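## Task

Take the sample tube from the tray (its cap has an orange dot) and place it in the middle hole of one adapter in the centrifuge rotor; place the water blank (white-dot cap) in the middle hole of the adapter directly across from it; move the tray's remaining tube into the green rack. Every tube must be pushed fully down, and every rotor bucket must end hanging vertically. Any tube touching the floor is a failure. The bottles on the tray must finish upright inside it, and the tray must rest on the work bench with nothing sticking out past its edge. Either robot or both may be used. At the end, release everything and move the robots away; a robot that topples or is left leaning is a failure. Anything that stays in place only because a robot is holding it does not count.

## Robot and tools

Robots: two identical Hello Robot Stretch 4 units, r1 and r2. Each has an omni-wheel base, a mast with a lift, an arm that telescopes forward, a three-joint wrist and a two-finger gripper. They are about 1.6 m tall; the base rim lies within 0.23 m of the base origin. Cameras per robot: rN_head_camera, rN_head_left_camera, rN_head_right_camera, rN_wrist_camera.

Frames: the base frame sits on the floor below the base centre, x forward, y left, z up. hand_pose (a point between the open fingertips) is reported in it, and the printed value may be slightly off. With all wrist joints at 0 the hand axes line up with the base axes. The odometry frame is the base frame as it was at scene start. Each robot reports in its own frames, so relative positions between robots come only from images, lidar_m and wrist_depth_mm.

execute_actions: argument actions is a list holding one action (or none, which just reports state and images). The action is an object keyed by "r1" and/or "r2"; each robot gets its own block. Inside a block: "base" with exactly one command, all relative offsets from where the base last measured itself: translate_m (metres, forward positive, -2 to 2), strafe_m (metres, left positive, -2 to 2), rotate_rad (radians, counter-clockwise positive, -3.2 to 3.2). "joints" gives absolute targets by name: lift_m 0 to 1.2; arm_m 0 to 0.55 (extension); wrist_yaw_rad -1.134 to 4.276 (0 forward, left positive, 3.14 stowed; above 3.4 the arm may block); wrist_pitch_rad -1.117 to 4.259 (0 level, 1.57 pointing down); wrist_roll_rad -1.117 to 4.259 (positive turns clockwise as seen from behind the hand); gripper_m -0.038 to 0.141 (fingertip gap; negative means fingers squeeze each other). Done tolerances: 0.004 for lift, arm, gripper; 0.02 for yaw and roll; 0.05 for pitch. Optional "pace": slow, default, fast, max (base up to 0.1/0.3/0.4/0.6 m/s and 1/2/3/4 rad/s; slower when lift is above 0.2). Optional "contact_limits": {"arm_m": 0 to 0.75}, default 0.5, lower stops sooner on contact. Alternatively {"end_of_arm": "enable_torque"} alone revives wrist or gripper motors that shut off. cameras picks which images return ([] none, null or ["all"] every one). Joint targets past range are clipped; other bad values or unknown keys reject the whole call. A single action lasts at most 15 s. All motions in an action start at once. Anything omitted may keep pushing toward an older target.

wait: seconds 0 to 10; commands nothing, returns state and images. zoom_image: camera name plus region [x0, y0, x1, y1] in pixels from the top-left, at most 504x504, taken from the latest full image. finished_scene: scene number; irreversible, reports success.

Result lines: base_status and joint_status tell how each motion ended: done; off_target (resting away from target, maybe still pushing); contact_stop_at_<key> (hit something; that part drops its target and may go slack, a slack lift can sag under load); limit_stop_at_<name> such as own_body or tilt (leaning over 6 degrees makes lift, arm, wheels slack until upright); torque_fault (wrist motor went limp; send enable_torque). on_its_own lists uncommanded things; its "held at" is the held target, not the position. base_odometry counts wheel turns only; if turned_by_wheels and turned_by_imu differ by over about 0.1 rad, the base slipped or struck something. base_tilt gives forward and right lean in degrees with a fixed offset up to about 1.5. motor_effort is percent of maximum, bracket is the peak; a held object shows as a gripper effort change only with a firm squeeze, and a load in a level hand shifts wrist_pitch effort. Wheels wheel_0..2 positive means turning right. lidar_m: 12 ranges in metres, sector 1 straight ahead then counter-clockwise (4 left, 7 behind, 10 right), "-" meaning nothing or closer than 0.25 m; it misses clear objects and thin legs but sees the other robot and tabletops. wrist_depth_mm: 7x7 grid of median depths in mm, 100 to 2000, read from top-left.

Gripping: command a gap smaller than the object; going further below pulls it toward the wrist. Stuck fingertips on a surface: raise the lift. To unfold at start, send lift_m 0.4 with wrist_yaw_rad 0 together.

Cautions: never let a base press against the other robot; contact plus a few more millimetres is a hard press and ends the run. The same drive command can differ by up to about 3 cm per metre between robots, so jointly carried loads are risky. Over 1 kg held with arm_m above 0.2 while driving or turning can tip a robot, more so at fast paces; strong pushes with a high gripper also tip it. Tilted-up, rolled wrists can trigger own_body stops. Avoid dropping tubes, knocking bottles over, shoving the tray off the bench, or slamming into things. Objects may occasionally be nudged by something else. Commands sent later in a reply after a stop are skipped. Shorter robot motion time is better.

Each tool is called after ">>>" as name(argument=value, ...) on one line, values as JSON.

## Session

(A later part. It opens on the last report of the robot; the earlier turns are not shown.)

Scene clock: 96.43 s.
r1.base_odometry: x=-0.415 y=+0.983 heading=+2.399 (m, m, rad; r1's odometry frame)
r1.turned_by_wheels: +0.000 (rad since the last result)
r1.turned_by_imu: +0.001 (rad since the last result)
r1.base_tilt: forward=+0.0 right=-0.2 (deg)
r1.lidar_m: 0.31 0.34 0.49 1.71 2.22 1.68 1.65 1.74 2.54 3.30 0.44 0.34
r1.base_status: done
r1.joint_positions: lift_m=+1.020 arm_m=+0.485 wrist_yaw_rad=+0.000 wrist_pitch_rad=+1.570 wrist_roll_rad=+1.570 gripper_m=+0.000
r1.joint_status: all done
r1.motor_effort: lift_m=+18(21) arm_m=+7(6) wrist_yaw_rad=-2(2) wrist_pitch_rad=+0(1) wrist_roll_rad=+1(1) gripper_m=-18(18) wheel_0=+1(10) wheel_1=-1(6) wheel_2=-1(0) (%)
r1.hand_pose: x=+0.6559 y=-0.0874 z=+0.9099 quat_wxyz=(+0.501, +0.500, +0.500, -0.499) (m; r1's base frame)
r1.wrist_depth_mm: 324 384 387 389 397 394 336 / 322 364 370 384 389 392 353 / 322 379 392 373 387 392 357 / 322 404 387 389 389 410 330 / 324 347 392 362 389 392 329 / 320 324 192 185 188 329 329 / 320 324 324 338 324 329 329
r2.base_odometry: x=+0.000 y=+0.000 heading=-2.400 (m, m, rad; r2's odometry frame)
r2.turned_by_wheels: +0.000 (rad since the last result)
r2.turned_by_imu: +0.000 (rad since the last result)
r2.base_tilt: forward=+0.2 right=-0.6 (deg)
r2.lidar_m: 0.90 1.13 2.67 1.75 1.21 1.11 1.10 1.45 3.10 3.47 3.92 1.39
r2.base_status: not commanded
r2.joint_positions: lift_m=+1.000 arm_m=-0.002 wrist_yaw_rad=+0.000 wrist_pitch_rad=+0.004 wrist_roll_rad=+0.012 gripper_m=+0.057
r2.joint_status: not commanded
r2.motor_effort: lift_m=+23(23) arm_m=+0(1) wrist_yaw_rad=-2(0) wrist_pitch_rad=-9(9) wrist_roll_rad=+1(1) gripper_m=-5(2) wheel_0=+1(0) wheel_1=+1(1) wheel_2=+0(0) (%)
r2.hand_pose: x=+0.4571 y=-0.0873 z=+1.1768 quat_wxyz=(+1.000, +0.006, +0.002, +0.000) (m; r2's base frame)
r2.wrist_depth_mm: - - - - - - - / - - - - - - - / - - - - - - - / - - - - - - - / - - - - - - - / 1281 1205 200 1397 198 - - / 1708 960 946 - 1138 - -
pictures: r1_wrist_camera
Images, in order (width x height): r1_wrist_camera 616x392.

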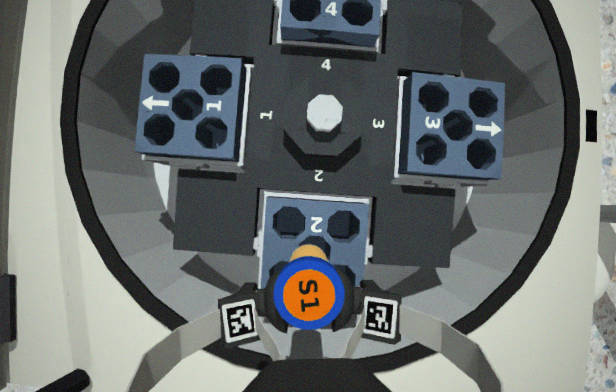

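>>> execute_actions(actions=[{"r1":{"joints":{"arm_m":0.481,"lift_m":0.93},"pace":"slow"}}], cameras=["r1_wrist_camera"])

Scene clock: 102.83 s.
r1.base_odometry: x=-0.415 y=+0.983 heading=+2.399 (m, m, rad; r1's odometry frame)
r1.turned_by_wheels: +0.000 (rad since the last result)
r1.turned_by_imu: +0.001 (rad since the last result)
r1.base_tilt: forward=-0.1 right=-0.1 (deg)
r1.lidar_m: 0.32 0.33 0.51 1.70 2.24 1.70 1.64 1.74 2.51 3.30 0.43 0.33
r1.base_status: not commanded
r1.joint_positions: lift_m=+0.930 arm_m=+0.482 wrist_yaw_rad=+0.000 wrist_pitch_rad=+1.570 wrist_roll_rad=+1.570 gripper_m=+0.000
r1.joint_status: all done
r1.motor_effort: lift_m=+18(19) arm_m=-7(7) wrist_yaw_rad=-2(0) wrist_pitch_rad=+1(5) wrist_roll_rad=+1(2) gripper_m=-14(17) wheel_0=+1(1) wheel_1=-1(1) wheel_2=-1(1) (%)
r1.hand_pose: x=+0.6534 y=-0.0874 z=+0.8199 quat_wxyz=(+0.501, +0.500, +0.500, -0.499) (m; r1's base frame)
r1.wrist_depth_mm: 286 270 298 301 300 304 332 / 294 271 297 279 301 276 276 / 290 296 298 298 300 276 290 / 274 325 297 297 300 301 322 / 246 300 297 272 298 301 298 / 231 281 193 185 187 301 256 / 232 230 272 340 289 234 -
r2.base_odometry: x=+0.000 y=+0.000 heading=-2.400 (m, m, rad; r2's odometry frame)
r2.turned_by_wheels: +0.000 (rad since the last result)
r2.turned_by_imu: +0.000 (rad since the last result)
r2.base_tilt: forward=+0.3 right=-0.5 (deg)
r2.lidar_m: 0.90 1.14 2.66 1.81 1.21 1.11 1.14 1.44 3.05 3.47 3.95 1.34
r2.base_status: not commanded
r2.joint_positions: lift_m=+1.000 arm_m=-0.002 wrist_yaw_rad=+0.000 wrist_pitch_rad=+0.004 wrist_roll_rad=+0.012 gripper_m=+0.057
r2.joint_status: not commanded
r2.motor_effort: lift_m=+23(23) arm_m=+0(0) wrist_yaw_rad=-2(2) wrist_pitch_rad=-8(9) wrist_roll_rad=+0(2) gripper_m=-8(2) wheel_0=+1(1) wheel_1=+1(1) wheel_2=+0(0) (%)
r2.hand_pose: x=+0.4571 y=-0.0873 z=+1.1768 quat_wxyz=(+1.000, +0.006, +0.002, +0.000) (m; r2's base frame)
r2.wrist_depth_mm: - - - - - - - / - - - - - - - / - - - - - - - / - - - - - - - / - - - - - - - / 1281 1205 200 1366 198 - - / 1661 946 960 - 1138 - -
pictures: r1_wrist_camera
Images, in order (width x height): r1_wrist_camera 616x392.

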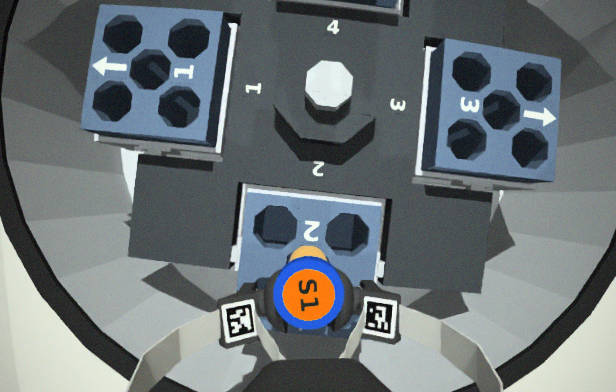

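>>> execute_actions(actions=[{"r1":{"joints":{"lift_m":0.885},"pace":"slow"}}], cameras=[])

>>> execute_actions(actions=[{"r1":{"joints":{"gripper_m":0.06}}}], cameras=[])

>>> execute_actions(actions=[{"r1":{"joints":{"lift_m":1.2}}}], cameras=["r1_wrist_camera"])

Scene clock: 108.27 s.
r1.base_odometry: x=-0.415 y=+0.983 heading=+2.400 (m, m, rad; r1's odometry frame)
r1.turned_by_wheels: +0.000 (rad since the last result)
r1.turned_by_imu: +0.002 (rad since the last result)
r1.base_tilt: forward=-0.2 right=+0.0 (deg)
r1.lidar_m: 0.31 0.34 0.51 1.70 2.21 1.69 1.65 1.76 2.53 3.30 0.44 0.32
r1.base_status: not commanded
r1.joint_positions: lift_m=+0.886 arm_m=+0.482 wrist_yaw_rad=+0.000 wrist_pitch_rad=+1.569 wrist_roll_rad=+1.570 gripper_m=+0.000
r1.joint_status: all done
r1.motor_effort: lift_m=+8(18) arm_m=-7(7) wrist_yaw_rad=-1(1) wrist_pitch_rad=+2(4) wrist_roll_rad=+0(0) gripper_m=-11(18) wheel_0=+3(3) wheel_1=+0(1) wheel_2=+1(1) (%)
r1.hand_pose: x=+0.6536 y=-0.0874 z=+0.7757 quat_wxyz=(+0.501, +0.500, +0.500, -0.499) (m; r1's base frame)
r1.wrist_depth_mm: 254 232 260 239 260 248 - / 255 237 258 240 240 246 237 / 286 259 259 258 260 239 235 / 270 258 258 259 260 260 314 / 241 258 258 231 259 262 303 / 209 273 207 183 189 278 256 / 191 201 260 234 278 223 -
r2.base_odometry: x=+0.000 y=+0.000 heading=-2.400 (m, m, rad; r2's odometry frame)
r2.turned_by_wheels: +0.000 (rad since the last result)
r2.turned_by_imu: +0.000 (rad since the last result)
r2.base_tilt: forward=+0.3 right=-0.6 (deg)
r2.lidar_m: 0.92 1.15 2.70 1.82 1.20 1.10 1.12 1.46 3.08 3.47 3.91 1.35
r2.base_status: not commanded
r2.joint_positions: lift_m=+1.000 arm_m=-0.002 wrist_yaw_rad=+0.000 wrist_pitch_rad=+0.004 wrist_roll_rad=+0.012 gripper_m=+0.057
r2.joint_status: not commanded
r2.motor_effort: lift_m=+23(23) arm_m=+0(0) wrist_yaw_rad=-2(2) wrist_pitch_rad=-8(8) wrist_roll_rad=+0(1) gripper_m=-2(2) wheel_0=+1(1) wheel_1=+1(1) wheel_2=+0(0) (%)
r2.hand_pose: x=+0.4571 y=-0.0873 z=+1.1768 quat_wxyz=(+1.000, +0.006, +0.002, +0.000) (m; r2's base frame)
r2.wrist_depth_mm: - - - - - - - / - - - - - - - / - - - - - - - / - - - - - - - / - - - - - - - / 1281 1205 200 1397 199 - - / 1708 960 960 - 1138 - -
pictures: none
No camera images: the call's "cameras" was empty. Leave "cameras" out to get every camera's image.

Scene clock: 109.67 s.
r1.base_odometry: x=-0.415 y=+0.983 heading=+2.400 (m, m, rad; r1's odometry frame)
r1.turned_by_wheels: +0.001 (rad since the last result)
r1.turned_by_imu: +0.001 (rad since the last result)
r1.base_tilt: forward=-0.2 right=-0.1 (deg)
r1.lidar_m: 0.32 0.35 0.50 1.73 2.22 1.69 1.64 1.74 2.55 3.32 0.46 0.33
r1.base_status: not commanded
r1.joint_positions: lift_m=+0.886 arm_m=+0.482 wrist_yaw_rad=+0.000 wrist_pitch_rad=+1.568 wrist_roll_rad=+1.570 gripper_m=+0.060
r1.joint_status: all done
r1.motor_effort: lift_m=+9(9) arm_m=-7(7) wrist_yaw_rad=+1(0) wrist_pitch_rad=+5(5) wrist_roll_rad=+1(1) gripper_m=-3(12) wheel_0=+6(6) wheel_1=+2(2) wheel_2=+4(4) (%)
r1.hand_pose: x=+0.6539 y=-0.0874 z=+0.7757 quat_wxyz=(+0.501, +0.500, +0.500, -0.499) (m; r1's base frame)
r1.wrist_depth_mm: 263 236 258 240 263 256 - / 255 235 262 242 244 238 239 / 279 264 259 262 263 241 236 / 266 260 262 257 260 263 320 / 237 278 262 234 262 263 303 / 205 270 212 186 192 286 257 / 195 204 257 153 277 233 -
r2.base_odometry: x=+0.000 y=+0.000 heading=-2.400 (m, m, rad; r2's odometry frame)
r2.turned_by_wheels: +0.000 (rad since the last result)
r2.turned_by_imu: +0.000 (rad since the last result)
r2.base_tilt: forward=+0.2 right=-0.6 (deg)
r2.lidar_m: 0.92 1.16 2.66 1.77 1.22 1.11 1.14 1.45 3.09 3.47 3.95 1.39
r2.base_status: not commanded
r2.joint_positions: lift_m=+1.000 arm_m=-0.002 wrist_yaw_rad=+0.000 wrist_pitch_rad=+0.004 wrist_roll_rad=+0.012 gripper_m=+0.057
r2.joint_status: not commanded
r2.motor_effort: lift_m=+23(23) arm_m=+0(0) wrist_yaw_rad=-2(2) wrist_pitch_rad=-8(8) wrist_roll_rad=-2(1) gripper_m=-4(2) wheel_0=+1(1) wheel_1=+1(1) wheel_2=+0(0) (%)
r2.hand_pose: x=+0.4571 y=-0.0873 z=+1.1768 quat_wxyz=(+1.000, +0.006, +0.002, +0.000) (m; r2's base frame)
r2.wrist_depth_mm: - - - - - - - / - - - - - - - / - - - - - - - / - - - - - - - / 1983 - - - - - - / 1308 1205 200 1366 199 - - / 1708 960 960 - 1160 - -
pictures: none
No camera images: the call's "cameras" was empty. Leave "cameras" out to get every camera's image.

Scene clock: 112.00 s.
r1.base_odometry: x=-0.415 y=+0.983 heading=+2.400 (m, m, rad; r1's odometry frame)
r1.turned_by_wheels: -0.001 (rad since the last result)
r1.turned_by_imu: +0.000 (rad since the last result)
r1.base_tilt: forward=-0.1 right=-0.1 (deg)
r1.lidar_m: 0.32 0.34 0.50 1.69 2.24 1.69 1.64 1.74 2.52 3.31 0.42 0.33
r1.base_status: not commanded
r1.joint_positions: lift_m=+1.199 arm_m=+0.482 wrist_yaw_rad=+0.000 wrist_pitch_rad=+1.570 wrist_roll_rad=+1.570 gripper_m=+0.060
r1.joint_status: all done
r1.motor_effort: lift_m=+23(24) arm_m=-7(7) wrist_yaw_rad=+0(0) wrist_pitch_rad=+0(5) wrist_roll_rad=+0(0) gripper_m=-2(0) wheel_0=+2(6) wheel_1=+1(2) wheel_2=-1(4) (%)
r1.hand_pose: x=+0.6534 y=-0.0874 z=+1.0889 quat_wxyz=(+0.501, +0.500, +0.500, -0.499) (m; r1's base frame)
r1.wrist_depth_mm: 368 504 559 591 574 508 1336 / 377 500 564 564 574 535 1336 / 384 504 559 559 559 580 1308 / 394 500 569 569 574 544 1308 / 399 500 559 569 569 512 1118 / 392 500 210 504 196 512 1336 / 370 1182 1308 144 1138 1308 1336
r2.base_odometry: x=+0.000 y=+0.000 heading=-2.400 (m, m, rad; r2's odometry frame)
r2.turned_by_wheels: +0.000 (rad since the last result)
r2.turned_by_imu: +0.000 (rad since the last result)
r2.base_tilt: forward=+0.3 right=-0.5 (deg)
r2.lidar_m: 0.90 1.12 2.68 1.80 1.21 1.08 1.13 1.43 3.09 3.47 3.94 1.37
r2.base_status: not commanded
r2.joint_positions: lift_m=+1.000 arm_m=-0.002 wrist_yaw_rad=+0.000 wrist_pitch_rad=+0.004 wrist_roll_rad=+0.012 gripper_m=+0.057
r2.joint_status: not commanded
r2.motor_effort: lift_m=+23(23) arm_m=+0(0) wrist_yaw_rad=-2(1) wrist_pitch_rad=-8(9) wrist_roll_rad=+1(1) gripper_m=-3(3) wheel_0=+1(1) wheel_1=+1(1) wheel_2=+0(0) (%)
r2.hand_pose: x=+0.4571 y=-0.0873 z=+1.1768 quat_wxyz=(+1.000, +0.006, +0.002, +0.000) (m; r2's base frame)
r2.wrist_depth_mm: - - - - - - - / - - - - - - - / - - - - - - - / - - - - - - - / - - - - - - - / 1281 1229 200 1397 199 - - / 1708 976 946 - 1138 - -
pictures: r1_wrist_camera
Images, in order (width x height): r1_wrist_camera 616x392.

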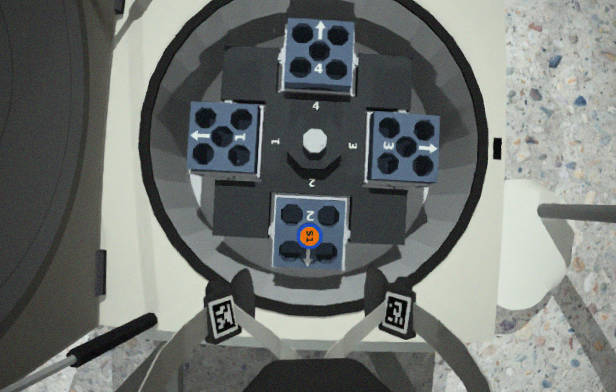

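>>> execute_actions(actions=[{"r1":{"base":{"strafe_m":1.025},"joints":{"arm_m":0.522}}}], cameras=[])

>>> execute_actions(actions=[{"r1":{"base":{"translate_m":0.05},"joints":{"lift_m":1.05}}}], cameras=["r1_wrist_camera"])

Scene clock: 131.37 s.
r1.base_odometry: x=-1.108 y=+0.228 heading=+2.400 (m, m, rad; r1's odometry frame)
r1.turned_by_wheels: +0.000 (rad since the last result)
r1.turned_by_imu: +0.000 (rad since the last result)
r1.base_tilt: forward=-0.2 right=-0.1 (deg)
r1.lidar_m: 0.37 0.40 0.58 4.40 2.14 1.63 1.60 1.70 2.43 1.26 0.53 0.39
r1.base_status: done
r1.joint_positions: lift_m=+1.199 arm_m=+0.521 wrist_yaw_rad=+0.000 wrist_pitch_rad=+1.570 wrist_roll_rad=+1.570 gripper_m=+0.060
r1.joint_status: all done
r1.motor_effort: lift_m=+22(23) arm_m=+7(7) wrist_yaw_rad=+0(1) wrist_pitch_rad=-1(1) wrist_roll_rad=+1(0) gripper_m=-3(1) wheel_0=+1(6) wheel_1=+0(6) wheel_2=-1(2) (%)
r1.hand_pose: x=+0.6919 y=-0.0874 z=+1.0889 quat_wxyz=(+0.500, +0.500, +0.500, -0.500) (m; r1's base frame)
r1.wrist_depth_mm: 544 544 549 544 554 559 1308 / 544 549 549 549 559 559 1336 / 544 544 549 554 559 549 1308 / 544 549 544 554 554 559 1118 / 544 549 539 549 418 554 1098 / 539 539 210 544 196 554 1336 / 544 500 504 145 554 554 1336
r2.base_odometry: x=+0.000 y=+0.000 heading=-2.400 (m, m, rad; r2's odometry frame)
r2.turned_by_wheels: +0.000 (rad since the last result)
r2.turned_by_imu: -0.001 (rad since the last result)
r2.base_tilt: forward=+0.1 right=-0.6 (deg)
r2.lidar_m: 0.89 1.13 2.69 1.81 1.21 1.12 1.14 1.45 3.11 3.49 3.91 1.36
r2.base_status: not commanded
r2.joint_positions: lift_m=+1.000 arm_m=-0.002 wrist_yaw_rad=+0.000 wrist_pitch_rad=+0.004 wrist_roll_rad=+0.012 gripper_m=+0.057
r2.joint_status: not commanded
r2.motor_effort: lift_m=+23(23) arm_m=+0(0) wrist_yaw_rad=-2(3) wrist_pitch_rad=-9(8) wrist_roll_rad=+0(1) gripper_m=-6(4) wheel_0=+1(1) wheel_1=+1(1) wheel_2=+0(0) (%)
r2.hand_pose: x=+0.4571 y=-0.0873 z=+1.1768 quat_wxyz=(+1.000, +0.006, +0.002, +0.000) (m; r2's base frame)
r2.wrist_depth_mm: - - - - - - - / - - - - - - - / - - - - - - - / - - - - - - - / - - - - - - - / 1281 1205 200 1397 198 - - / 1708 960 960 - 1160 - -
pictures: none
No camera images: the call's "cameras" was empty. Leave "cameras" out to get every camera's image.

Scene clock: 133.07 s.
r1.base_odometry: x=-1.145 y=+0.262 heading=+2.400 (m, m, rad; r1's odometry frame)
r1.turned_by_wheels: +0.000 (rad since the last result)
r1.turned_by_imu: +0.001 (rad since the last result)
r1.base_tilt: forward=-0.1 right=-0.1 (deg)
r1.lidar_m: 0.32 0.34 0.51 4.41 2.20 1.67 1.64 1.74 2.50 1.07 0.47 0.35
r1.base_status: done
r1.joint_positions: lift_m=+1.050 arm_m=+0.521 wrist_yaw_rad=+0.000 wrist_pitch_rad=+1.570 wrist_roll_rad=+1.570 gripper_m=+0.060
r1.joint_status: all done
r1.motor_effort: lift_m=+18(21) arm_m=+7(7) wrist_yaw_rad=-1(1) wrist_pitch_rad=+0(1) wrist_roll_rad=+0(0) gripper_m=-4(1) wheel_0=+0(4) wheel_1=+1(7) wheel_2=+0(8) (%)
r1.hand_pose: x=+0.6919 y=-0.0874 z=+0.9399 quat_wxyz=(+0.500, +0.500, +0.500, -0.500) (m; r1's base frame)
r1.wrist_depth_mm: 399 402 399 404 399 407 404 / 394 399 402 404 404 404 404 / 397 402 399 399 404 404 407 / 394 397 397 404 404 402 407 / 397 389 397 338 394 268 404 / 397 394 211 368 195 258 410 / 397 384 397 145 402 351 407
r2.base_odometry: x=+0.000 y=+0.000 heading=-2.400 (m, m, rad; r2's odometry frame)
r2.turned_by_wheels: +0.000 (rad since the last result)
r2.turned_by_imu: +0.000 (rad since the last result)
r2.base_tilt: forward=+0.2 right=-0.7 (deg)
r2.lidar_m: 0.89 1.16 2.68 1.79 1.20 1.11 1.15 1.44 3.07 3.49 3.94 1.36
r2.base_status: not commanded
r2.joint_positions: lift_m=+1.000 arm_m=-0.002 wrist_yaw_rad=+0.000 wrist_pitch_rad=+0.004 wrist_roll_rad=+0.012 gripper_m=+0.057
r2.joint_status: not commanded
r2.motor_effort: lift_m=+23(23) arm_m=+0(0) wrist_yaw_rad=-1(2) wrist_pitch_rad=-9(9) wrist_roll_rad=+0(1) gripper_m=-1(2) wheel_0=+1(1) wheel_1=+1(1) wheel_2=+0(0) (%)
r2.hand_pose: x=+0.4571 y=-0.0873 z=+1.1768 quat_wxyz=(+1.000, +0.006, +0.002, +0.000) (m; r2's base frame)
r2.wrist_depth_mm: - - - - - - - / - - - - - - - / - - - - - - - / - - - - - - - / - - - - - - - / 1281 1205 200 1366 199 - - / 1708 946 946 - 1160 - -
pictures: r1_wrist_camera
Images, in order (width x height): r1_wrist_camera 616x392.

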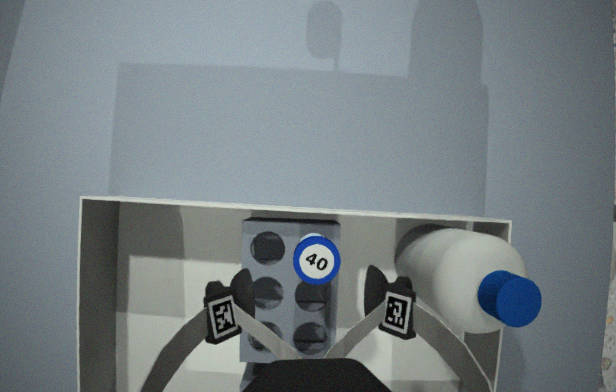

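>>> execute_actions(actions=[{"r1":{"base":{"strafe_m":-0.003},"joints":{"arm_m":0.515,"lift_m":0.965,"gripper_m":0.05}}}], cameras=["r1_wrist_camera"])

>>> execute_actions(actions=[{"r1":{"joints":{"gripper_m":0.0}}}], cameras=[])

>>> execute_actions(actions=[{"r1":{"joints":{"lift_m":1.2}}}], cameras=["r1_wrist_camera"])

Scene clock: 139.60 s.
r1.base_odometry: x=-1.143 y=+0.264 heading=+2.400 (m, m, rad; r1's odometry frame)
r1.turned_by_wheels: +0.000 (rad since the last result)
r1.turned_by_imu: +0.001 (rad since the last result)
r1.base_tilt: forward=-0.1 right=-0.2 (deg)
r1.lidar_m: 0.31 0.34 0.49 4.41 2.18 1.67 1.63 1.74 2.51 1.10 0.45 0.35
r1.base_status: done
r1.joint_positions: lift_m=+0.965 arm_m=+0.516 wrist_yaw_rad=+0.000 wrist_pitch_rad=+1.570 wrist_roll_rad=+1.570 gripper_m=+0.050
r1.joint_status: all done
r1.motor_effort: lift_m=+18(19) arm_m=-7(6) wrist_yaw_rad=-2(2) wrist_pitch_rad=-1(0) wrist_roll_rad=-1(0) gripper_m=-5(9) wheel_0=+1(4) wheel_1=-1(6) wheel_2=-1(1) (%)
r1.hand_pose: x=+0.6874 y=-0.0874 z=+0.8549 quat_wxyz=(+0.500, +0.500, +0.500, -0.500) (m; r1's base frame)
r1.wrist_depth_mm: 314 314 317 317 317 320 320 / 314 312 315 315 319 320 322 / 315 312 317 317 317 317 324 / 312 312 314 319 319 320 319 / 293 312 307 253 312 243 252 / 293 312 211 193 195 189 173 / 296 310 253 146 315 177 -
r2.base_odometry: x=+0.000 y=+0.000 heading=-2.400 (m, m, rad; r2's odometry frame)
r2.turned_by_wheels: +0.000 (rad since the last result)
r2.turned_by_imu: +0.000 (rad since the last result)
r2.base_tilt: forward=+0.2 right=-0.5 (deg)
r2.lidar_m: 0.90 1.17 2.70 1.82 1.20 1.11 1.13 1.43 3.10 3.46 3.94 1.35
r2.base_status: not commanded
r2.joint_positions: lift_m=+1.000 arm_m=-0.002 wrist_yaw_rad=+0.000 wrist_pitch_rad=+0.004 wrist_roll_rad=+0.012 gripper_m=+0.057
r2.joint_status: not commanded
r2.motor_effort: lift_m=+23(23) arm_m=+0(1) wrist_yaw_rad=-2(3) wrist_pitch_rad=-8(9) wrist_roll_rad=-1(0) gripper_m=-4(3) wheel_0=+1(0) wheel_1=+1(1) wheel_2=+0(0) (%)
r2.hand_pose: x=+0.4571 y=-0.0873 z=+1.1768 quat_wxyz=(+1.000, +0.006, +0.002, +0.000) (m; r2's base frame)
r2.wrist_depth_mm: - - - - - - - / - - - - - - - / - - - - - - - / - - - - - - - / - - - - - - - / 1281 1205 200 1366 199 - - / 1661 946 960 - 1138 - -
pictures: r1_wrist_camera
Images, in order (width x height): r1_wrist_camera 616x392.

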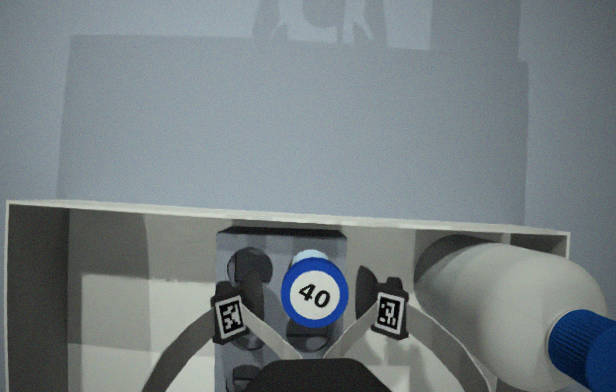

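Scene clock: 140.90 s.
r1.base_odometry: x=-1.143 y=+0.264 heading=+2.400 (m, m, rad; r1's odometry frame)
r1.turned_by_wheels: +0.000 (rad since the last result)
r1.turned_by_imu: +0.000 (rad since the last result)
r1.base_tilt: forward=-0.1 right=-0.2 (deg)
r1.lidar_m: 0.32 0.34 0.51 4.41 2.21 1.70 1.64 1.75 2.52 1.09 0.47 0.36
r1.base_status: not commanded
r1.joint_positions: lift_m=+0.965 arm_m=+0.516 wrist_yaw_rad=+0.000 wrist_pitch_rad=+1.570 wrist_roll_rad=+1.570 gripper_m=+0.000
r1.joint_status: all done
r1.motor_effort: lift_m=+18(18) arm_m=-7(7) wrist_yaw_rad=-1(1) wrist_pitch_rad=-1(1) wrist_roll_rad=+1(1) gripper_m=-17(17) wheel_0=+1(1) wheel_1=-1(1) wheel_2=-1(1) (%)
r1.hand_pose: x=+0.6873 y=-0.0874 z=+0.8549 quat_wxyz=(+0.500, +0.500, +0.500, -0.500) (m; r1's base frame)
r1.wrist_depth_mm: 312 315 319 315 319 320 322 / 312 314 314 317 317 320 322 / 312 314 315 317 319 320 320 / 312 314 314 314 317 320 322 / 294 310 309 254 315 242 251 / 294 310 192 185 188 189 173 / 294 310 254 254 315 174 -
r2.base_odometry: x=+0.000 y=+0.000 heading=-2.400 (m, m, rad; r2's odometry frame)
r2.turned_by_wheels: +0.000 (rad since the last result)
r2.turned_by_imu: +0.000 (rad since the last result)
r2.base_tilt: forward=+0.3 right=-0.7 (deg)
r2.lidar_m: 0.92 1.14 2.68 1.77 1.21 1.08 1.14 1.46 3.11 3.44 3.94 1.35
r2.base_status: not commanded
r2.joint_positions: lift_m=+1.000 arm_m=-0.002 wrist_yaw_rad=+0.000 wrist_pitch_rad=+0.004 wrist_roll_rad=+0.012 gripper_m=+0.057
r2.joint_status: not commanded
r2.motor_effort: lift_m=+23(23) arm_m=+0(0) wrist_yaw_rad=-1(2) wrist_pitch_rad=-8(9) wrist_roll_rad=-1(0) gripper_m=-5(5) wheel_0=+1(0) wheel_1=+1(1) wheel_2=+0(0) (%)
r2.hand_pose: x=+0.4571 y=-0.0873 z=+1.1768 quat_wxyz=(+1.000, +0.006, +0.002, +0.000) (m; r2's base frame)
r2.wrist_depth_mm: - - - - - - - / - - - - - - - / - - - - - - - / - - - - - - - / - - - - - - - / 1281 1205 200 1397 198 - - / 1708 960 960 - 1138 - -
pictures: none
No camera images: the call's "cameras" was empty. Leave "cameras" out to get every camera's image.

Scene clock: 142.97 s.
r1.base_odometry: x=-1.143 y=+0.264 heading=+2.400 (m, m, rad; r1's odometry frame)
r1.turned_by_wheels: +0.000 (rad since the last result)
r1.turned_by_imu: +0.001 (rad since the last result)
r1.base_tilt: forward=-0.2 right=-0.1 (deg)
r1.lidar_m: 0.33 0.35 0.49 4.42 2.20 1.69 1.63 1.74 2.50 1.07 0.44 0.35
r1.base_status: not commanded
r1.joint_positions: lift_m=+1.199 arm_m=+0.516 wrist_yaw_rad=+0.000 wrist_pitch_rad=+1.570 wrist_roll_rad=+1.570 gripper_m=+0.000
r1.joint_status: all done
r1.motor_effort: lift_m=+23(25) arm_m=-7(7) wrist_yaw_rad=+0(0) wrist_pitch_rad=+0(0) wrist_roll_rad=+0(1) gripper_m=-19(12) wheel_0=+1(1) wheel_1=-1(1) wheel_2=-1(1) (%)
r1.hand_pose: x=+0.6873 y=-0.0874 z=+1.0889 quat_wxyz=(+0.500, +0.500, +0.500, -0.500) (m; r1's base frame)
r1.wrist_depth_mm: 544 549 554 554 549 559 1336 / 539 549 544 549 554 559 1336 / 549 544 544 554 554 554 1336 / 544 549 549 549 554 559 1118 / 539 544 549 517 415 554 1118 / 554 539 193 186 189 554 1308 / 535 549 504 484 549 549 1308
r2.base_odometry: x=+0.000 y=+0.000 heading=-2.400 (m, m, rad; r2's odometry frame)
r2.turned_by_wheels: +0.000 (rad since the last result)
r2.turned_by_imu: +0.000 (rad since the last result)
r2.base_tilt: forward=+0.2 right=-0.6 (deg)
r2.lidar_m: 0.92 1.12 2.71 1.79 1.22 1.11 1.10 1.46 3.10 3.46 3.93 1.38
r2.base_status: not commanded
r2.joint_positions: lift_m=+1.000 arm_m=-0.002 wrist_yaw_rad=+0.000 wrist_pitch_rad=+0.004 wrist_roll_rad=+0.012 gripper_m=+0.057
r2.joint_status: not commanded
r2.motor_effort: lift_m=+23(23) arm_m=+0(0) wrist_yaw_rad=-1(2) wrist_pitch_rad=-9(8) wrist_roll_rad=+0(1) gripper_m=-2(2) wheel_0=+1(0) wheel_1=+1(1) wheel_2=+0(0) (%)
r2.hand_pose: x=+0.4571 y=-0.0873 z=+1.1768 quat_wxyz=(+1.000, +0.006, +0.002, +0.000) (m; r2's base frame)
r2.wrist_depth_mm: - - - - - - - / - - - - - - - / - - - - - - - / - - - - - - - / - - - - - - - / 1308 1182 200 1397 198 - - / 1708 946 960 - 1138 - -
pictures: r1_wrist_camera
Images, in order (width x height): r1_wrist_camera 616x392.

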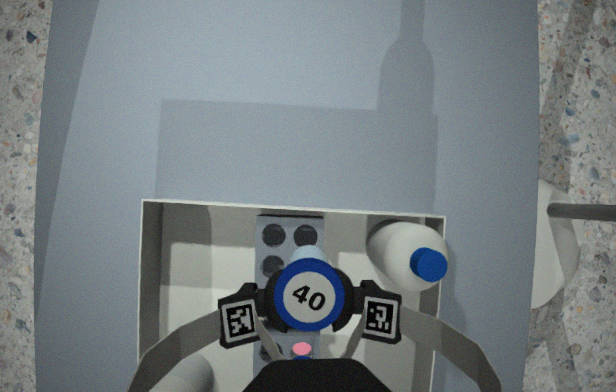

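Back 0.05, strafe -1.022-0.252.

>>> execute_actions(actions=[{"r1":{"base":{"translate_m":-0.05},"joints":{"arm_m":0.467}}}], cameras=[])

>>> execute_actions(actions=[{"r1":{"base":{"strafe_m":-1.274}}}], cameras=[])

>>> execute_actions(actions=[{"r1":{"joints":{"lift_m":1.02}}}], cameras=["r1_wrist_camera"])

Scene clock: 149.23 s.
r1.base_odometry: x=-1.106 y=+0.230 heading=+2.400 (m, m, rad; r1's odometry frame)
r1.turned_by_wheels: +0.000 (rad since the last result)
r1.turned_by_imu: +0.001 (rad since the last result)
r1.base_tilt: forward=-0.1 right=-0.2 (deg)
r1.lidar_m: 0.38 0.39 0.55 4.42 2.12 1.64 1.59 1.68 2.46 1.23 0.53 0.38
r1.base_status: done
r1.joint_positions: lift_m=+1.199 arm_m=+0.468 wrist_yaw_rad=+0.000 wrist_pitch_rad=+1.570 wrist_roll_rad=+1.570 gripper_m=+0.000
r1.joint_status: all done
r1.motor_effort: lift_m=+23(23) arm_m=-7(8) wrist_yaw_rad=+0(0) wrist_pitch_rad=-1(1) wrist_roll_rad=+1(0) gripper_m=-14(15) wheel_0=+1(3) wheel_1=+0(6) wheel_2=-2(8) (%)
r1.hand_pose: x=+0.6393 y=-0.0874 z=+1.0889 quat_wxyz=(+0.500, +0.500, +0.500, -0.500) (m; r1's base frame)
r1.wrist_depth_mm: 549 544 549 549 554 1336 1308 / 544 549 544 549 554 1308 1308 / 554 549 549 554 549 1336 1366 / 544 549 544 559 549 1098 1336 / 539 544 517 407 549 1118 1138 / 544 544 193 184 187 1098 1336 / 539 496 477 554 554 559 1366
r2.base_odometry: x=+0.000 y=+0.000 heading=-2.400 (m, m, rad; r2's odometry frame)
r2.turned_by_wheels: +0.000 (rad since the last result)
r2.turned_by_imu: +0.000 (rad since the last result)
r2.base_tilt: forward=+0.3 right=-0.9 (deg)
r2.lidar_m: 0.91 1.16 2.69 1.82 1.21 1.10 1.11 1.42 3.09 3.48 3.95 1.37
r2.base_status: not commanded
r2.joint_positions: lift_m=+1.000 arm_m=-0.002 wrist_yaw_rad=+0.000 wrist_pitch_rad=+0.004 wrist_roll_rad=+0.012 gripper_m=+0.057
r2.joint_status: not commanded
r2.motor_effort: lift_m=+23(23) arm_m=+0(0) wrist_yaw_rad=-2(2) wrist_pitch_rad=-8(8) wrist_roll_rad=+0(1) gripper_m=-6(4) wheel_0=+1(1) wheel_1=+0(1) wheel_2=+0(0) (%)
r2.hand_pose: x=+0.4571 y=-0.0873 z=+1.1768 quat_wxyz=(+1.000, +0.006, +0.002, +0.000) (m; r2's base frame)
r2.wrist_depth_mm: - - - - - - - / - - - - - - - / - - - - - - - / - - - - - - - / - - - - - - - / 1281 1205 200 1397 198 - - / 1708 960 960 - 1160 - -
pictures: none
No camera images: the call's "cameras" was empty. Leave "cameras" out to get every camera's image.

Scene clock: 154.80 s.
r1.base_odometry: x=-0.245 y=+1.169 heading=+2.400 (m, m, rad; r1's odometry frame)
r1.turned_by_wheels: +0.000 (rad since the last result)
r1.turned_by_imu: +0.005 (rad since the last result)
r1.base_tilt: forward=-0.2 right=-0.2 (deg)
r1.lidar_m: 0.28 0.32 0.48 1.59 2.27 1.72 1.65 1.77 2.56 3.05 0.42 0.29
r1.base_status: done
r1.joint_positions: lift_m=+1.199 arm_m=+0.468 wrist_yaw_rad=+0.000 wrist_pitch_rad=+1.570 wrist_roll_rad=+1.570 gripper_m=+0.000
r1.joint_status: not commanded
r1.motor_effort: lift_m=+22(23) arm_m=-7(7) wrist_yaw_rad=-1(1) wrist_pitch_rad=+0(0) wrist_roll_rad=+1(0) gripper_m=-18(20) wheel_0=-1(8) wheel_1=+2(8) wheel_2=-1(1) (%)
r1.hand_pose: x=+0.6393 y=-0.0874 z=+1.0889 quat_wxyz=(+0.500, +0.500, +0.500, -0.500) (m; r1's base frame)
r1.wrist_depth_mm: 1281 1308 1308 1336 1308 1336 1336 / 1308 1308 1308 1308 1336 1336 1336 / 387 500 500 504 512 768 1336 / 387 500 569 627 559 508 1336 / 397 500 569 539 580 512 1138 / 392 500 193 184 187 544 1336 / 387 496 569 549 564 504 1308
r2.base_odometry: x=+0.000 y=+0.000 heading=-2.400 (m, m, rad; r2's odometry frame)
r2.turned_by_wheels: +0.000 (rad since the last result)
r2.turned_by_imu: -0.001 (rad since the last result)
r2.base_tilt: forward=+0.3 right=-0.6 (deg)
r2.lidar_m: 0.92 1.15 2.69 1.80 1.22 1.10 1.13 1.46 3.09 3.48 3.92 1.38
r2.base_status: not commanded
r2.joint_positions: lift_m=+1.000 arm_m=-0.002 wrist_yaw_rad=+0.000 wrist_pitch_rad=+0.004 wrist_roll_rad=+0.012 gripper_m=+0.057
r2.joint_status: not commanded
r2.motor_effort: lift_m=+23(23) arm_m=+0(0) wrist_yaw_rad=-2(1) wrist_pitch_rad=-9(9) wrist_roll_rad=-1(0) gripper_m=-6(1) wheel_0=+1(1) wheel_1=+1(1) wheel_2=+0(0) (%)
r2.hand_pose: x=+0.4571 y=-0.0873 z=+1.1768 quat_wxyz=(+1.000, +0.006, +0.002, +0.000) (m; r2's base frame)
r2.wrist_depth_mm: - - - - - - - / - - - - - - - / - - - - - - - / - - - - - - - / - - - - - - - / 1308 1229 200 1430 198 - - / 1708 946 976 - 1138 - -
pictures: none
No camera images: the call's "cameras" was empty. Leave "cameras" out to get every camera's image.

Scene clock: 156.63 s.
r1.base_odometry: x=-0.245 y=+1.169 heading=+2.400 (m, m, rad; r1's odometry frame)
r1.turned_by_wheels: +0.000 (rad since the last result)
r1.turned_by_imu: +0.001 (rad since the last result)
r1.base_tilt: forward=-0.2 right=-0.3 (deg)
r1.lidar_m: 0.28 0.32 0.49 1.61 2.22 1.70 1.67 1.78 2.56 3.04 0.43 0.30
r1.base_status: not commanded
r1.joint_positions: lift_m=+1.020 arm_m=+0.468 wrist_yaw_rad=+0.000 wrist_pitch_rad=+1.570 wrist_roll_rad=+1.570 gripper_m=+0.000
r1.joint_status: all done
r1.motor_effort: lift_m=+18(22) arm_m=-7(7) wrist_yaw_rad=+1(1) wrist_pitch_rad=-1(1) wrist_roll_rad=+0(0) gripper_m=-16(16) wheel_0=-1(1) wheel_1=+2(2) wheel_2=-1(1) (%)
r1.hand_pose: x=+0.6393 y=-0.0874 z=+0.9099 quat_wxyz=(+0.500, +0.500, +0.500, -0.500) (m; r1's base frame)
r1.wrist_depth_mm: 1118 1118 1138 1118 1160 1138 1182 / 322 325 324 574 585 591 1160 / 322 325 327 324 329 329 330 / 322 324 504 449 504 327 330 / 324 389 387 362 389 394 329 / 322 389 193 185 189 394 330 / 320 366 362 366 366 362 327
r2.base_odometry: x=+0.000 y=+0.000 heading=-2.400 (m, m, rad; r2's odometry frame)
r2.turned_by_wheels: +0.000 (rad since the last result)
r2.turned_by_imu: +0.000 (rad since the last result)
r2.base_tilt: forward=+0.2 right=-0.7 (deg)
r2.lidar_m: 0.91 1.15 2.67 1.80 1.20 1.11 1.14 1.44 3.09 3.47 3.94 1.34
r2.base_status: not commanded
r2.joint_positions: lift_m=+1.000 arm_m=-0.002 wrist_yaw_rad=+0.000 wrist_pitch_rad=+0.004 wrist_roll_rad=+0.012 gripper_m=+0.057
r2.joint_status: not commanded
r2.motor_effort: lift_m=+23(23) arm_m=+0(0) wrist_yaw_rad=-2(2) wrist_pitch_rad=-9(7) wrist_roll_rad=+1(1) gripper_m=-3(0) wheel_0=+1(1) wheel_1=+0(1) wheel_2=+0(0) (%)
r2.hand_pose: x=+0.4571 y=-0.0873 z=+1.1768 quat_wxyz=(+1.000, +0.006, +0.002, +0.000) (m; r2's base frame)
r2.wrist_depth_mm: - - - - - - - / - - - - - - - / - - - - - - - / - - - - - - - / - - - - - - - / 1281 1205 200 1397 199 - - / 1708 946 960 - 1160 - -
pictures: r1_wrist_camera
Images, in order (width x height): r1_wrist_camera 616x392.

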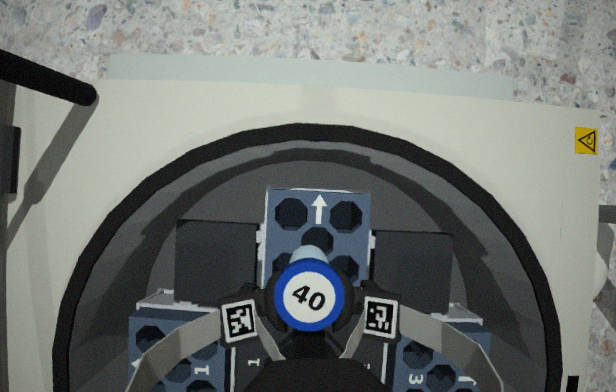

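>>> execute_actions(actions=[{"r1":{"base":{"strafe_m":-0.0075},"joints":{"arm_m":0.462,"lift_m":0.98},"pace":"slow"}}], cameras=["r1_wrist_camera"])

Scene clock: 160.80 s.
r1.base_odometry: x=-0.240 y=+1.174 heading=+2.400 (m, m, rad; r1's odometry frame)
r1.turned_by_wheels: +0.000 (rad since the last result)
r1.turned_by_imu: +0.001 (rad since the last result)
r1.base_tilt: forward=-0.2 right=-0.1 (deg)
r1.lidar_m: 0.30 0.33 0.46 1.57 2.23 1.71 1.67 1.77 2.55 3.04 0.44 0.32
r1.base_status: done
r1.joint_positions: lift_m=+0.980 arm_m=+0.463 wrist_yaw_rad=+0.000 wrist_pitch_rad=+1.570 wrist_roll_rad=+1.570 gripper_m=+0.000
r1.joint_status: all done
r1.motor_effort: lift_m=+18(18) arm_m=-7(6) wrist_yaw_rad=-1(1) wrist_pitch_rad=+0(1) wrist_roll_rad=+2(0) gripper_m=-17(16) wheel_0=+2(5) wheel_1=-2(0) wheel_2=+0(1) (%)
r1.hand_pose: x=+0.6344 y=-0.0874 z=+0.8699 quat_wxyz=(+0.500, +0.500, +0.500, -0.500) (m; r1's base frame)
r1.wrist_depth_mm: 1098 1078 1078 1118 1078 1118 1118 / 283 286 289 287 549 549 1098 / 282 283 286 286 289 290 290 / 281 283 462 407 459 289 291 / 283 351 347 324 351 349 290 / 289 364 194 184 188 384 303 / 309 319 345 345 330 324 319
r2.base_odometry: x=+0.000 y=+0.000 heading=-2.400 (m, m, rad; r2's odometry frame)
r2.turned_by_wheels: +0.000 (rad since the last result)
r2.turned_by_imu: +0.000 (rad since the last result)
r2.base_tilt: forward=+0.3 right=-0.5 (deg)
r2.lidar_m: 0.91 1.16 2.70 1.83 1.19 1.10 1.11 1.46 3.09 3.48 3.92 1.36
r2.base_status: not commanded
r2.joint_positions: lift_m=+1.000 arm_m=-0.002 wrist_yaw_rad=+0.000 wrist_pitch_rad=+0.004 wrist_roll_rad=+0.012 gripper_m=+0.057
r2.joint_status: not commanded
r2.motor_effort: lift_m=+23(23) arm_m=+0(0) wrist_yaw_rad=-2(2) wrist_pitch_rad=-9(9) wrist_roll_rad=+0(0) gripper_m=+0(1) wheel_0=+1(1) wheel_1=+1(1) wheel_2=+0(0) (%)
r2.hand_pose: x=+0.4571 y=-0.0873 z=+1.1768 quat_wxyz=(+1.000, +0.006, +0.002, +0.000) (m; r2's base frame)
r2.wrist_depth_mm: - - - - - - - / - - - - - - - / - - - - - - - / - - - - - - - / - - - - - - - / 1281 1182 200 1397 199 - - / 1708 946 960 - 1138 - -
pictures: r1_wrist_camera
Images, in order (width x height): r1_wrist_camera 616x392.

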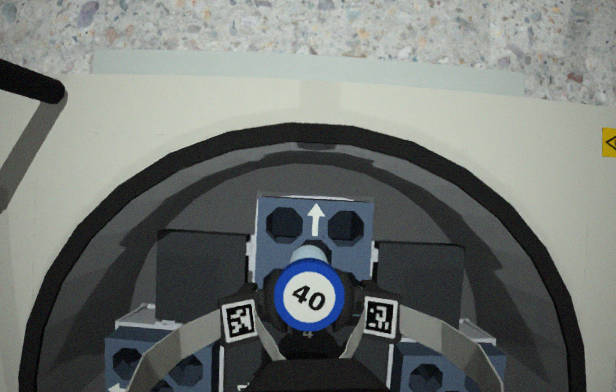

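>>> execute_actions(actions=[{"r1":{"joints":{"arm_m":0.458},"pace":"slow"}}], cameras=[])

>>> execute_actions(actions=[{"r1":{"joints":{"lift_m":0.89},"pace":"slow"}}], cameras=["r1_wrist_camera"])

Scene clock: 166.33 s.
r1.base_odometry: x=-0.240 y=+1.174 heading=+2.400 (m, m, rad; r1's odometry frame)
r1.turned_by_wheels: +0.000 (rad since the last result)
r1.turned_by_imu: +0.001 (rad since the last result)
r1.base_tilt: forward=-0.2 right=-0.1 (deg)
r1.lidar_m: 0.27 0.31 0.47 1.59 2.23 1.69 1.67 1.76 2.55 3.04 0.44 0.30
r1.base_status: not commanded
r1.joint_positions: lift_m=+0.980 arm_m=+0.459 wrist_yaw_rad=+0.000 wrist_pitch_rad=+1.570 wrist_roll_rad=+1.570 gripper_m=+0.000
r1.joint_status: all done
r1.motor_effort: lift_m=+18(18) arm_m=-7(9) wrist_yaw_rad=-1(2) wrist_pitch_rad=+0(0) wrist_roll_rad=+1(0) gripper_m=-15(18) wheel_0=+2(3) wheel_1=-2(2) wheel_2=+0(0) (%)
r1.hand_pose: x=+0.6304 y=-0.0874 z=+0.8699 quat_wxyz=(+0.500, +0.500, +0.500, -0.500) (m; r1's base frame)
r1.wrist_depth_mm: 1078 1078 1078 1098 1098 1118 1078 / 283 286 286 286 544 554 1098 / 282 285 285 286 287 290 290 / 282 282 466 407 452 290 290 / 282 351 345 322 347 349 290 / 296 366 193 184 187 384 296 / 314 319 345 343 330 324 314
r2.base_odometry: x=+0.000 y=+0.000 heading=-2.400 (m, m, rad; r2's odometry frame)
r2.turned_by_wheels: +0.000 (rad since the last result)
r2.turned_by_imu: +0.000 (rad since the last result)
r2.base_tilt: forward=+0.2 right=-0.6 (deg)
r2.lidar_m: 0.92 1.15 2.69 1.80 1.21 1.10 1.13 1.45 3.08 3.47 3.93 1.36
r2.base_status: not commanded
r2.joint_positions: lift_m=+1.000 arm_m=-0.002 wrist_yaw_rad=+0.000 wrist_pitch_rad=+0.004 wrist_roll_rad=+0.012 gripper_m=+0.057
r2.joint_status: not commanded
r2.motor_effort: lift_m=+23(23) arm_m=+0(0) wrist_yaw_rad=-2(2) wrist_pitch_rad=-8(8) wrist_roll_rad=+2(0) gripper_m=-6(5) wheel_0=+1(1) wheel_1=+1(1) wheel_2=+0(0) (%)
r2.hand_pose: x=+0.4571 y=-0.0873 z=+1.1768 quat_wxyz=(+1.000, +0.006, +0.002, +0.000) (m; r2's base frame)
r2.wrist_depth_mm: - - - - - - - / - - - - - - - / - - - - - - - / - - - - - - - / - - - - - - - / 1281 1182 199 1397 198 - - / 1708 960 960 - 1138 - -
pictures: none
No camera images: the call's "cameras" was empty. Leave "cameras" out to get every camera's image.

Scene clock: 167.97 s.
r1.base_odometry: x=-0.240 y=+1.174 heading=+2.400 (m, m, rad; r1's odometry frame)
r1.turned_by_wheels: +0.000 (rad since the last result)
r1.turned_by_imu: +0.001 (rad since the last result)
r1.base_tilt: forward=-0.1 right=-0.1 (deg)
r1.lidar_m: 0.29 0.31 0.47 1.61 2.23 1.72 1.66 1.77 2.55 3.04 0.41 0.31
r1.base_status: not commanded
r1.joint_positions: lift_m=+0.891 arm_m=+0.459 wrist_yaw_rad=+0.000 wrist_pitch_rad=+1.570 wrist_roll_rad=+1.570 gripper_m=+0.000
r1.joint_status: all done
r1.motor_effort: lift_m=+14(18) arm_m=-7(7) wrist_yaw_rad=+0(1) wrist_pitch_rad=+0(2) wrist_roll_rad=+0(0) gripper_m=-16(18) wheel_0=+3(3) wheel_1=-2(2) wheel_2=+0(0) (%)
r1.hand_pose: x=+0.6304 y=-0.0874 z=+0.7803 quat_wxyz=(+0.501, +0.500, +0.500, -0.499) (m; r1's base frame)
r1.wrist_depth_mm: 196 198 198 200 609 1008 1025 / 198 198 198 200 200 202 202 / 196 196 236 276 227 201 201 / 197 279 375 264 382 263 197 / 249 259 259 235 264 293 252 / 293 259 193 184 189 262 298 / 291 258 260 234 262 263 315
r2.base_odometry: x=+0.000 y=+0.000 heading=-2.400 (m, m, rad; r2's odometry frame)
r2.turned_by_wheels: +0.000 (rad since the last result)
r2.turned_by_imu: +0.000 (rad since the last result)
r2.base_tilt: forward=+0.1 right=-0.6 (deg)
r2.lidar_m: 0.92 1.16 2.70 1.80 1.20 1.10 1.13 1.45 3.09 3.47 3.93 1.36
r2.base_status: not commanded
r2.joint_positions: lift_m=+1.000 arm_m=-0.002 wrist_yaw_rad=+0.000 wrist_pitch_rad=+0.004 wrist_roll_rad=+0.012 gripper_m=+0.057
r2.joint_status: not commanded
r2.motor_effort: lift_m=+23(23) arm_m=+0(0) wrist_yaw_rad=-1(1) wrist_pitch_rad=-8(9) wrist_roll_rad=+0(1) gripper_m=-4(1) wheel_0=+1(1) wheel_1=+1(1) wheel_2=+0(0) (%)
r2.hand_pose: x=+0.4571 y=-0.0873 z=+1.1768 quat_wxyz=(+1.000, +0.006, +0.002, +0.000) (m; r2's base frame)
r2.wrist_depth_mm: - - - - - - - / - - - - - - - / - - - - - - - / - - - - - - - / - - - - - - - / 1281 1205 200 1366 198 - - / 1708 960 960 - 1138 - -
pictures: r1_wrist_camera
Images, in order (width x height): r1_wrist_camera 616x392.

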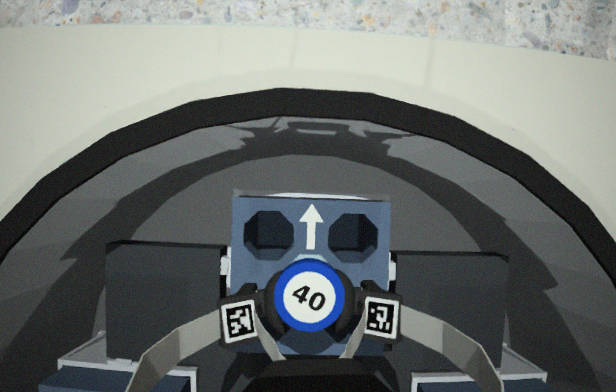

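>>> execute_actions(actions=[{"r1":{"joints":{"gripper_m":0.06}}}], cameras=[])

>>> execute_actions(actions=[{"r1":{"joints":{"lift_m":1.2}}}], cameras=[])

>>> execute_actions(actions=[{"r1":{"base":{"strafe_m":0.3}}}], cameras=["r1_wrist_camera"])

>>> execute_actions(actions=[{"r1":{"base":{"strafe_m":1.133},"joints":{"arm_m":0.52}}}], cameras=[])

>>> execute_actions(actions=[{"r1":{"base":{"translate_m":0.05},"joints":{"lift_m":1.05}}}], cameras=["r1_wrist_camera"])

Scene clock: 180.33 s.
r1.base_odometry: x=-0.240 y=+1.174 heading=+2.400 (m, m, rad; r1's odometry frame)
r1.turned_by_wheels: +0.000 (rad since the last result)
r1.turned_by_imu: +0.002 (rad since the last result)
r1.base_tilt: forward=-0.1 right=-0.2 (deg)
r1.lidar_m: 0.30 0.33 0.49 1.59 2.25 1.70 1.64 1.77 2.56 3.05 0.44 0.30
r1.base_status: not commanded
r1.joint_positions: lift_m=+0.891 arm_m=+0.459 wrist_yaw_rad=+0.000 wrist_pitch_rad=+1.570 wrist_roll_rad=+1.570 gripper_m=+0.060
r1.joint_status: all done
r1.motor_effort: lift_m=+13(14) arm_m=-7(7) wrist_yaw_rad=+0(1) wrist_pitch_rad=+0(2) wrist_roll_rad=+0(0) gripper_m=+0(15) wheel_0=+4(4) wheel_1=+0(2) wheel_2=+1(2) (%)
r1.hand_pose: x=+0.6303 y=-0.0874 z=+0.7803 quat_wxyz=(+0.500, +0.500, +0.500, -0.500) (m; r1's base frame)
r1.wrist_depth_mm: 200 202 202 202 609 1025 1025 / 200 202 202 202 202 204 203 / 201 201 236 281 233 200 203 / 198 282 382 322 382 268 199 / 247 294 262 236 265 289 256 / 293 262 213 187 191 266 303 / 290 262 263 149 265 266 319
r2.base_odometry: x=+0.000 y=+0.000 heading=-2.400 (m, m, rad; r2's odometry frame)
r2.turned_by_wheels: +0.000 (rad since the last result)
r2.turned_by_imu: +0.000 (rad since the last result)
r2.base_tilt: forward=+0.1 right=-0.6 (deg)
r2.lidar_m: 0.93 1.14 2.67 1.79 1.21 1.11 1.13 1.45 3.10 3.46 3.90 1.37
r2.base_status: not commanded
r2.joint_positions: lift_m=+1.000 arm_m=-0.002 wrist_yaw_rad=+0.000 wrist_pitch_rad=+0.004 wrist_roll_rad=+0.012 gripper_m=+0.057
r2.joint_status: not commanded
r2.motor_effort: lift_m=+23(23) arm_m=+0(0) wrist_yaw_rad=-2(2) wrist_pitch_rad=-8(8) wrist_roll_rad=-1(1) gripper_m=+0(3) wheel_0=+1(1) wheel_1=+1(1) wheel_2=+0(0) (%)
r2.hand_pose: x=+0.4571 y=-0.0873 z=+1.1768 quat_wxyz=(+1.000, +0.006, +0.002, +0.000) (m; r2's base frame)
r2.wrist_depth_mm: - - - - - - - / - - - - - - - / - - - - - - - / - - - - - - - / - - - - - - - / 1281 1229 200 1397 198 - - / 1756 960 960 - 1138 - -
pictures: none
No camera images: the call's "cameras" was empty. Leave "cameras" out to get every camera's image.

Scene clock: 182.63 s.
r1.base_odometry: x=-0.240 y=+1.174 heading=+2.400 (m, m, rad; r1's odometry frame)
r1.turned_by_wheels: +0.000 (rad since the last result)
r1.turned_by_imu: +0.000 (rad since the last result)
r1.base_tilt: forward=-0.3 right=-0.2 (deg)
r1.lidar_m: 0.29 0.31 0.48 1.60 2.24 1.70 1.66 1.78 2.56 3.04 0.42 0.31
r1.base_status: not commanded
r1.joint_positions: lift_m=+1.199 arm_m=+0.459 wrist_yaw_rad=+0.000 wrist_pitch_rad=+1.570 wrist_roll_rad=+1.570 gripper_m=+0.060
r1.joint_status: all done
r1.motor_effort: lift_m=+23(24) arm_m=-7(7) wrist_yaw_rad=-1(2) wrist_pitch_rad=-1(3) wrist_roll_rad=+1(2) gripper_m=-2(3) wheel_0=+2(4) wheel_1=-1(1) wheel_2=-1(2) (%)
r1.hand_pose: x=+0.6303 y=-0.0874 z=+1.0889 quat_wxyz=(+0.500, +0.500, +0.500, -0.500) (m; r1's base frame)
r1.wrist_depth_mm: 1281 1308 1308 1308 1281 1336 1366 / 1308 1308 1308 1308 1366 1336 1336 / 392 504 504 504 512 1308 1308 / 402 504 549 621 508 508 1336 / 407 504 569 539 569 512 1138 / 407 496 211 564 195 559 1308 / 404 496 564 145 564 512 1336
r2.base_odometry: x=+0.000 y=+0.000 heading=-2.400 (m, m, rad; r2's odometry frame)
r2.turned_by_wheels: +0.000 (rad since the last result)
r2.turned_by_imu: +0.000 (rad since the last result)
r2.base_tilt: forward=+0.2 right=-0.7 (deg)
r2.lidar_m: 0.93 1.18 2.70 1.79 1.22 1.11 1.12 1.44 3.10 3.46 3.94 1.36
r2.base_status: not commanded
r2.joint_positions: lift_m=+1.000 arm_m=-0.002 wrist_yaw_rad=+0.000 wrist_pitch_rad=+0.004 wrist_roll_rad=+0.012 gripper_m=+0.057
r2.joint_status: not commanded
r2.motor_effort: lift_m=+23(23) arm_m=+0(0) wrist_yaw_rad=-2(2) wrist_pitch_rad=-9(8) wrist_roll_rad=+0(1) gripper_m=-7(4) wheel_0=+1(1) wheel_1=+1(1) wheel_2=+0(0) (%)
r2.hand_pose: x=+0.4571 y=-0.0873 z=+1.1768 quat_wxyz=(+1.000, +0.006, +0.002, +0.000) (m; r2's base frame)
r2.wrist_depth_mm: - - - - - - - / - - - - - - - / - - - - - - - / - - - - - - - / - - - - - - - / 1281 1205 200 1397 199 - - / 1708 946 960 - 1138 - -
pictures: none
No camera images: the call's "cameras" was empty. Leave "cameras" out to get every camera's image.

Scene clock: 184.97 s.
r1.base_odometry: x=-0.442 y=+0.953 heading=+2.399 (m, m, rad; r1's odometry frame)
r1.turned_by_wheels: +0.000 (rad since the last result)
r1.turned_by_imu: +0.000 (rad since the last result)
r1.base_tilt: forward=-0.2 right=-0.2 (deg)
r1.lidar_m: 0.31 0.33 0.48 1.72 2.22 1.70 1.64 1.74 2.53 3.33 0.45 0.32
r1.base_status: done
r1.joint_positions: lift_m=+1.199 arm_m=+0.459 wrist_yaw_rad=+0.000 wrist_pitch_rad=+1.570 wrist_roll_rad=+1.570 gripper_m=+0.060
r1.joint_status: not commanded
r1.motor_effort: lift_m=+22(22) arm_m=-7(7) wrist_yaw_rad=+1(1) wrist_pitch_rad=-1(1) wrist_roll_rad=-1(1) gripper_m=-1(4) wheel_0=+1(7) wheel_1=-2(8) wheel_2=-1(1) (%)
r1.hand_pose: x=+0.6303 y=-0.0874 z=+1.0889 quat_wxyz=(+0.500, +0.500, +0.500, -0.500) (m; r1's base frame)
r1.wrist_depth_mm: 404 504 564 539 569 512 1336 / 413 500 564 569 574 549 1308 / 421 500 564 564 569 559 1336 / 430 500 569 569 569 512 1336 / 436 496 504 597 508 1118 1138 / 407 741 211 504 196 1078 1366 / 1281 960 1281 144 1308 1308 1336
r2.base_odometry: x=+0.000 y=+0.000 heading=-2.400 (m, m, rad; r2's odometry frame)
r2.turned_by_wheels: +0.000 (rad since the last result)
r2.turned_by_imu: +0.000 (rad since the last result)
r2.base_tilt: forward=+0.2 right=-0.6 (deg)
r2.lidar_m: 0.91 1.14 2.63 1.76 1.21 1.10 1.12 1.42 3.08 3.46 3.94 1.37
r2.base_status: not commanded
r2.joint_positions: lift_m=+1.000 arm_m=-0.002 wrist_yaw_rad=+0.000 wrist_pitch_rad=+0.004 wrist_roll_rad=+0.012 gripper_m=+0.057
r2.joint_status: not commanded
r2.motor_effort: lift_m=+23(23) arm_m=+0(0) wrist_yaw_rad=+0(1) wrist_pitch_rad=-8(8) wrist_roll_rad=-1(3) gripper_m=-5(3) wheel_0=+1(1) wheel_1=+1(1) wheel_2=+0(0) (%)
r2.hand_pose: x=+0.4571 y=-0.0873 z=+1.1768 quat_wxyz=(+1.000, +0.006, +0.002, +0.000) (m; r2's base frame)
r2.wrist_depth_mm: - - - - - - - / - - - - - - - / - - - - - - - / - - - - - - - / - - - - - - - / 1281 1205 200 1397 198 - - / 1708 960 960 - 1138 - -
pictures: r1_wrist_camera
Images, in order (width x height): r1_wrist_camera 616x392.

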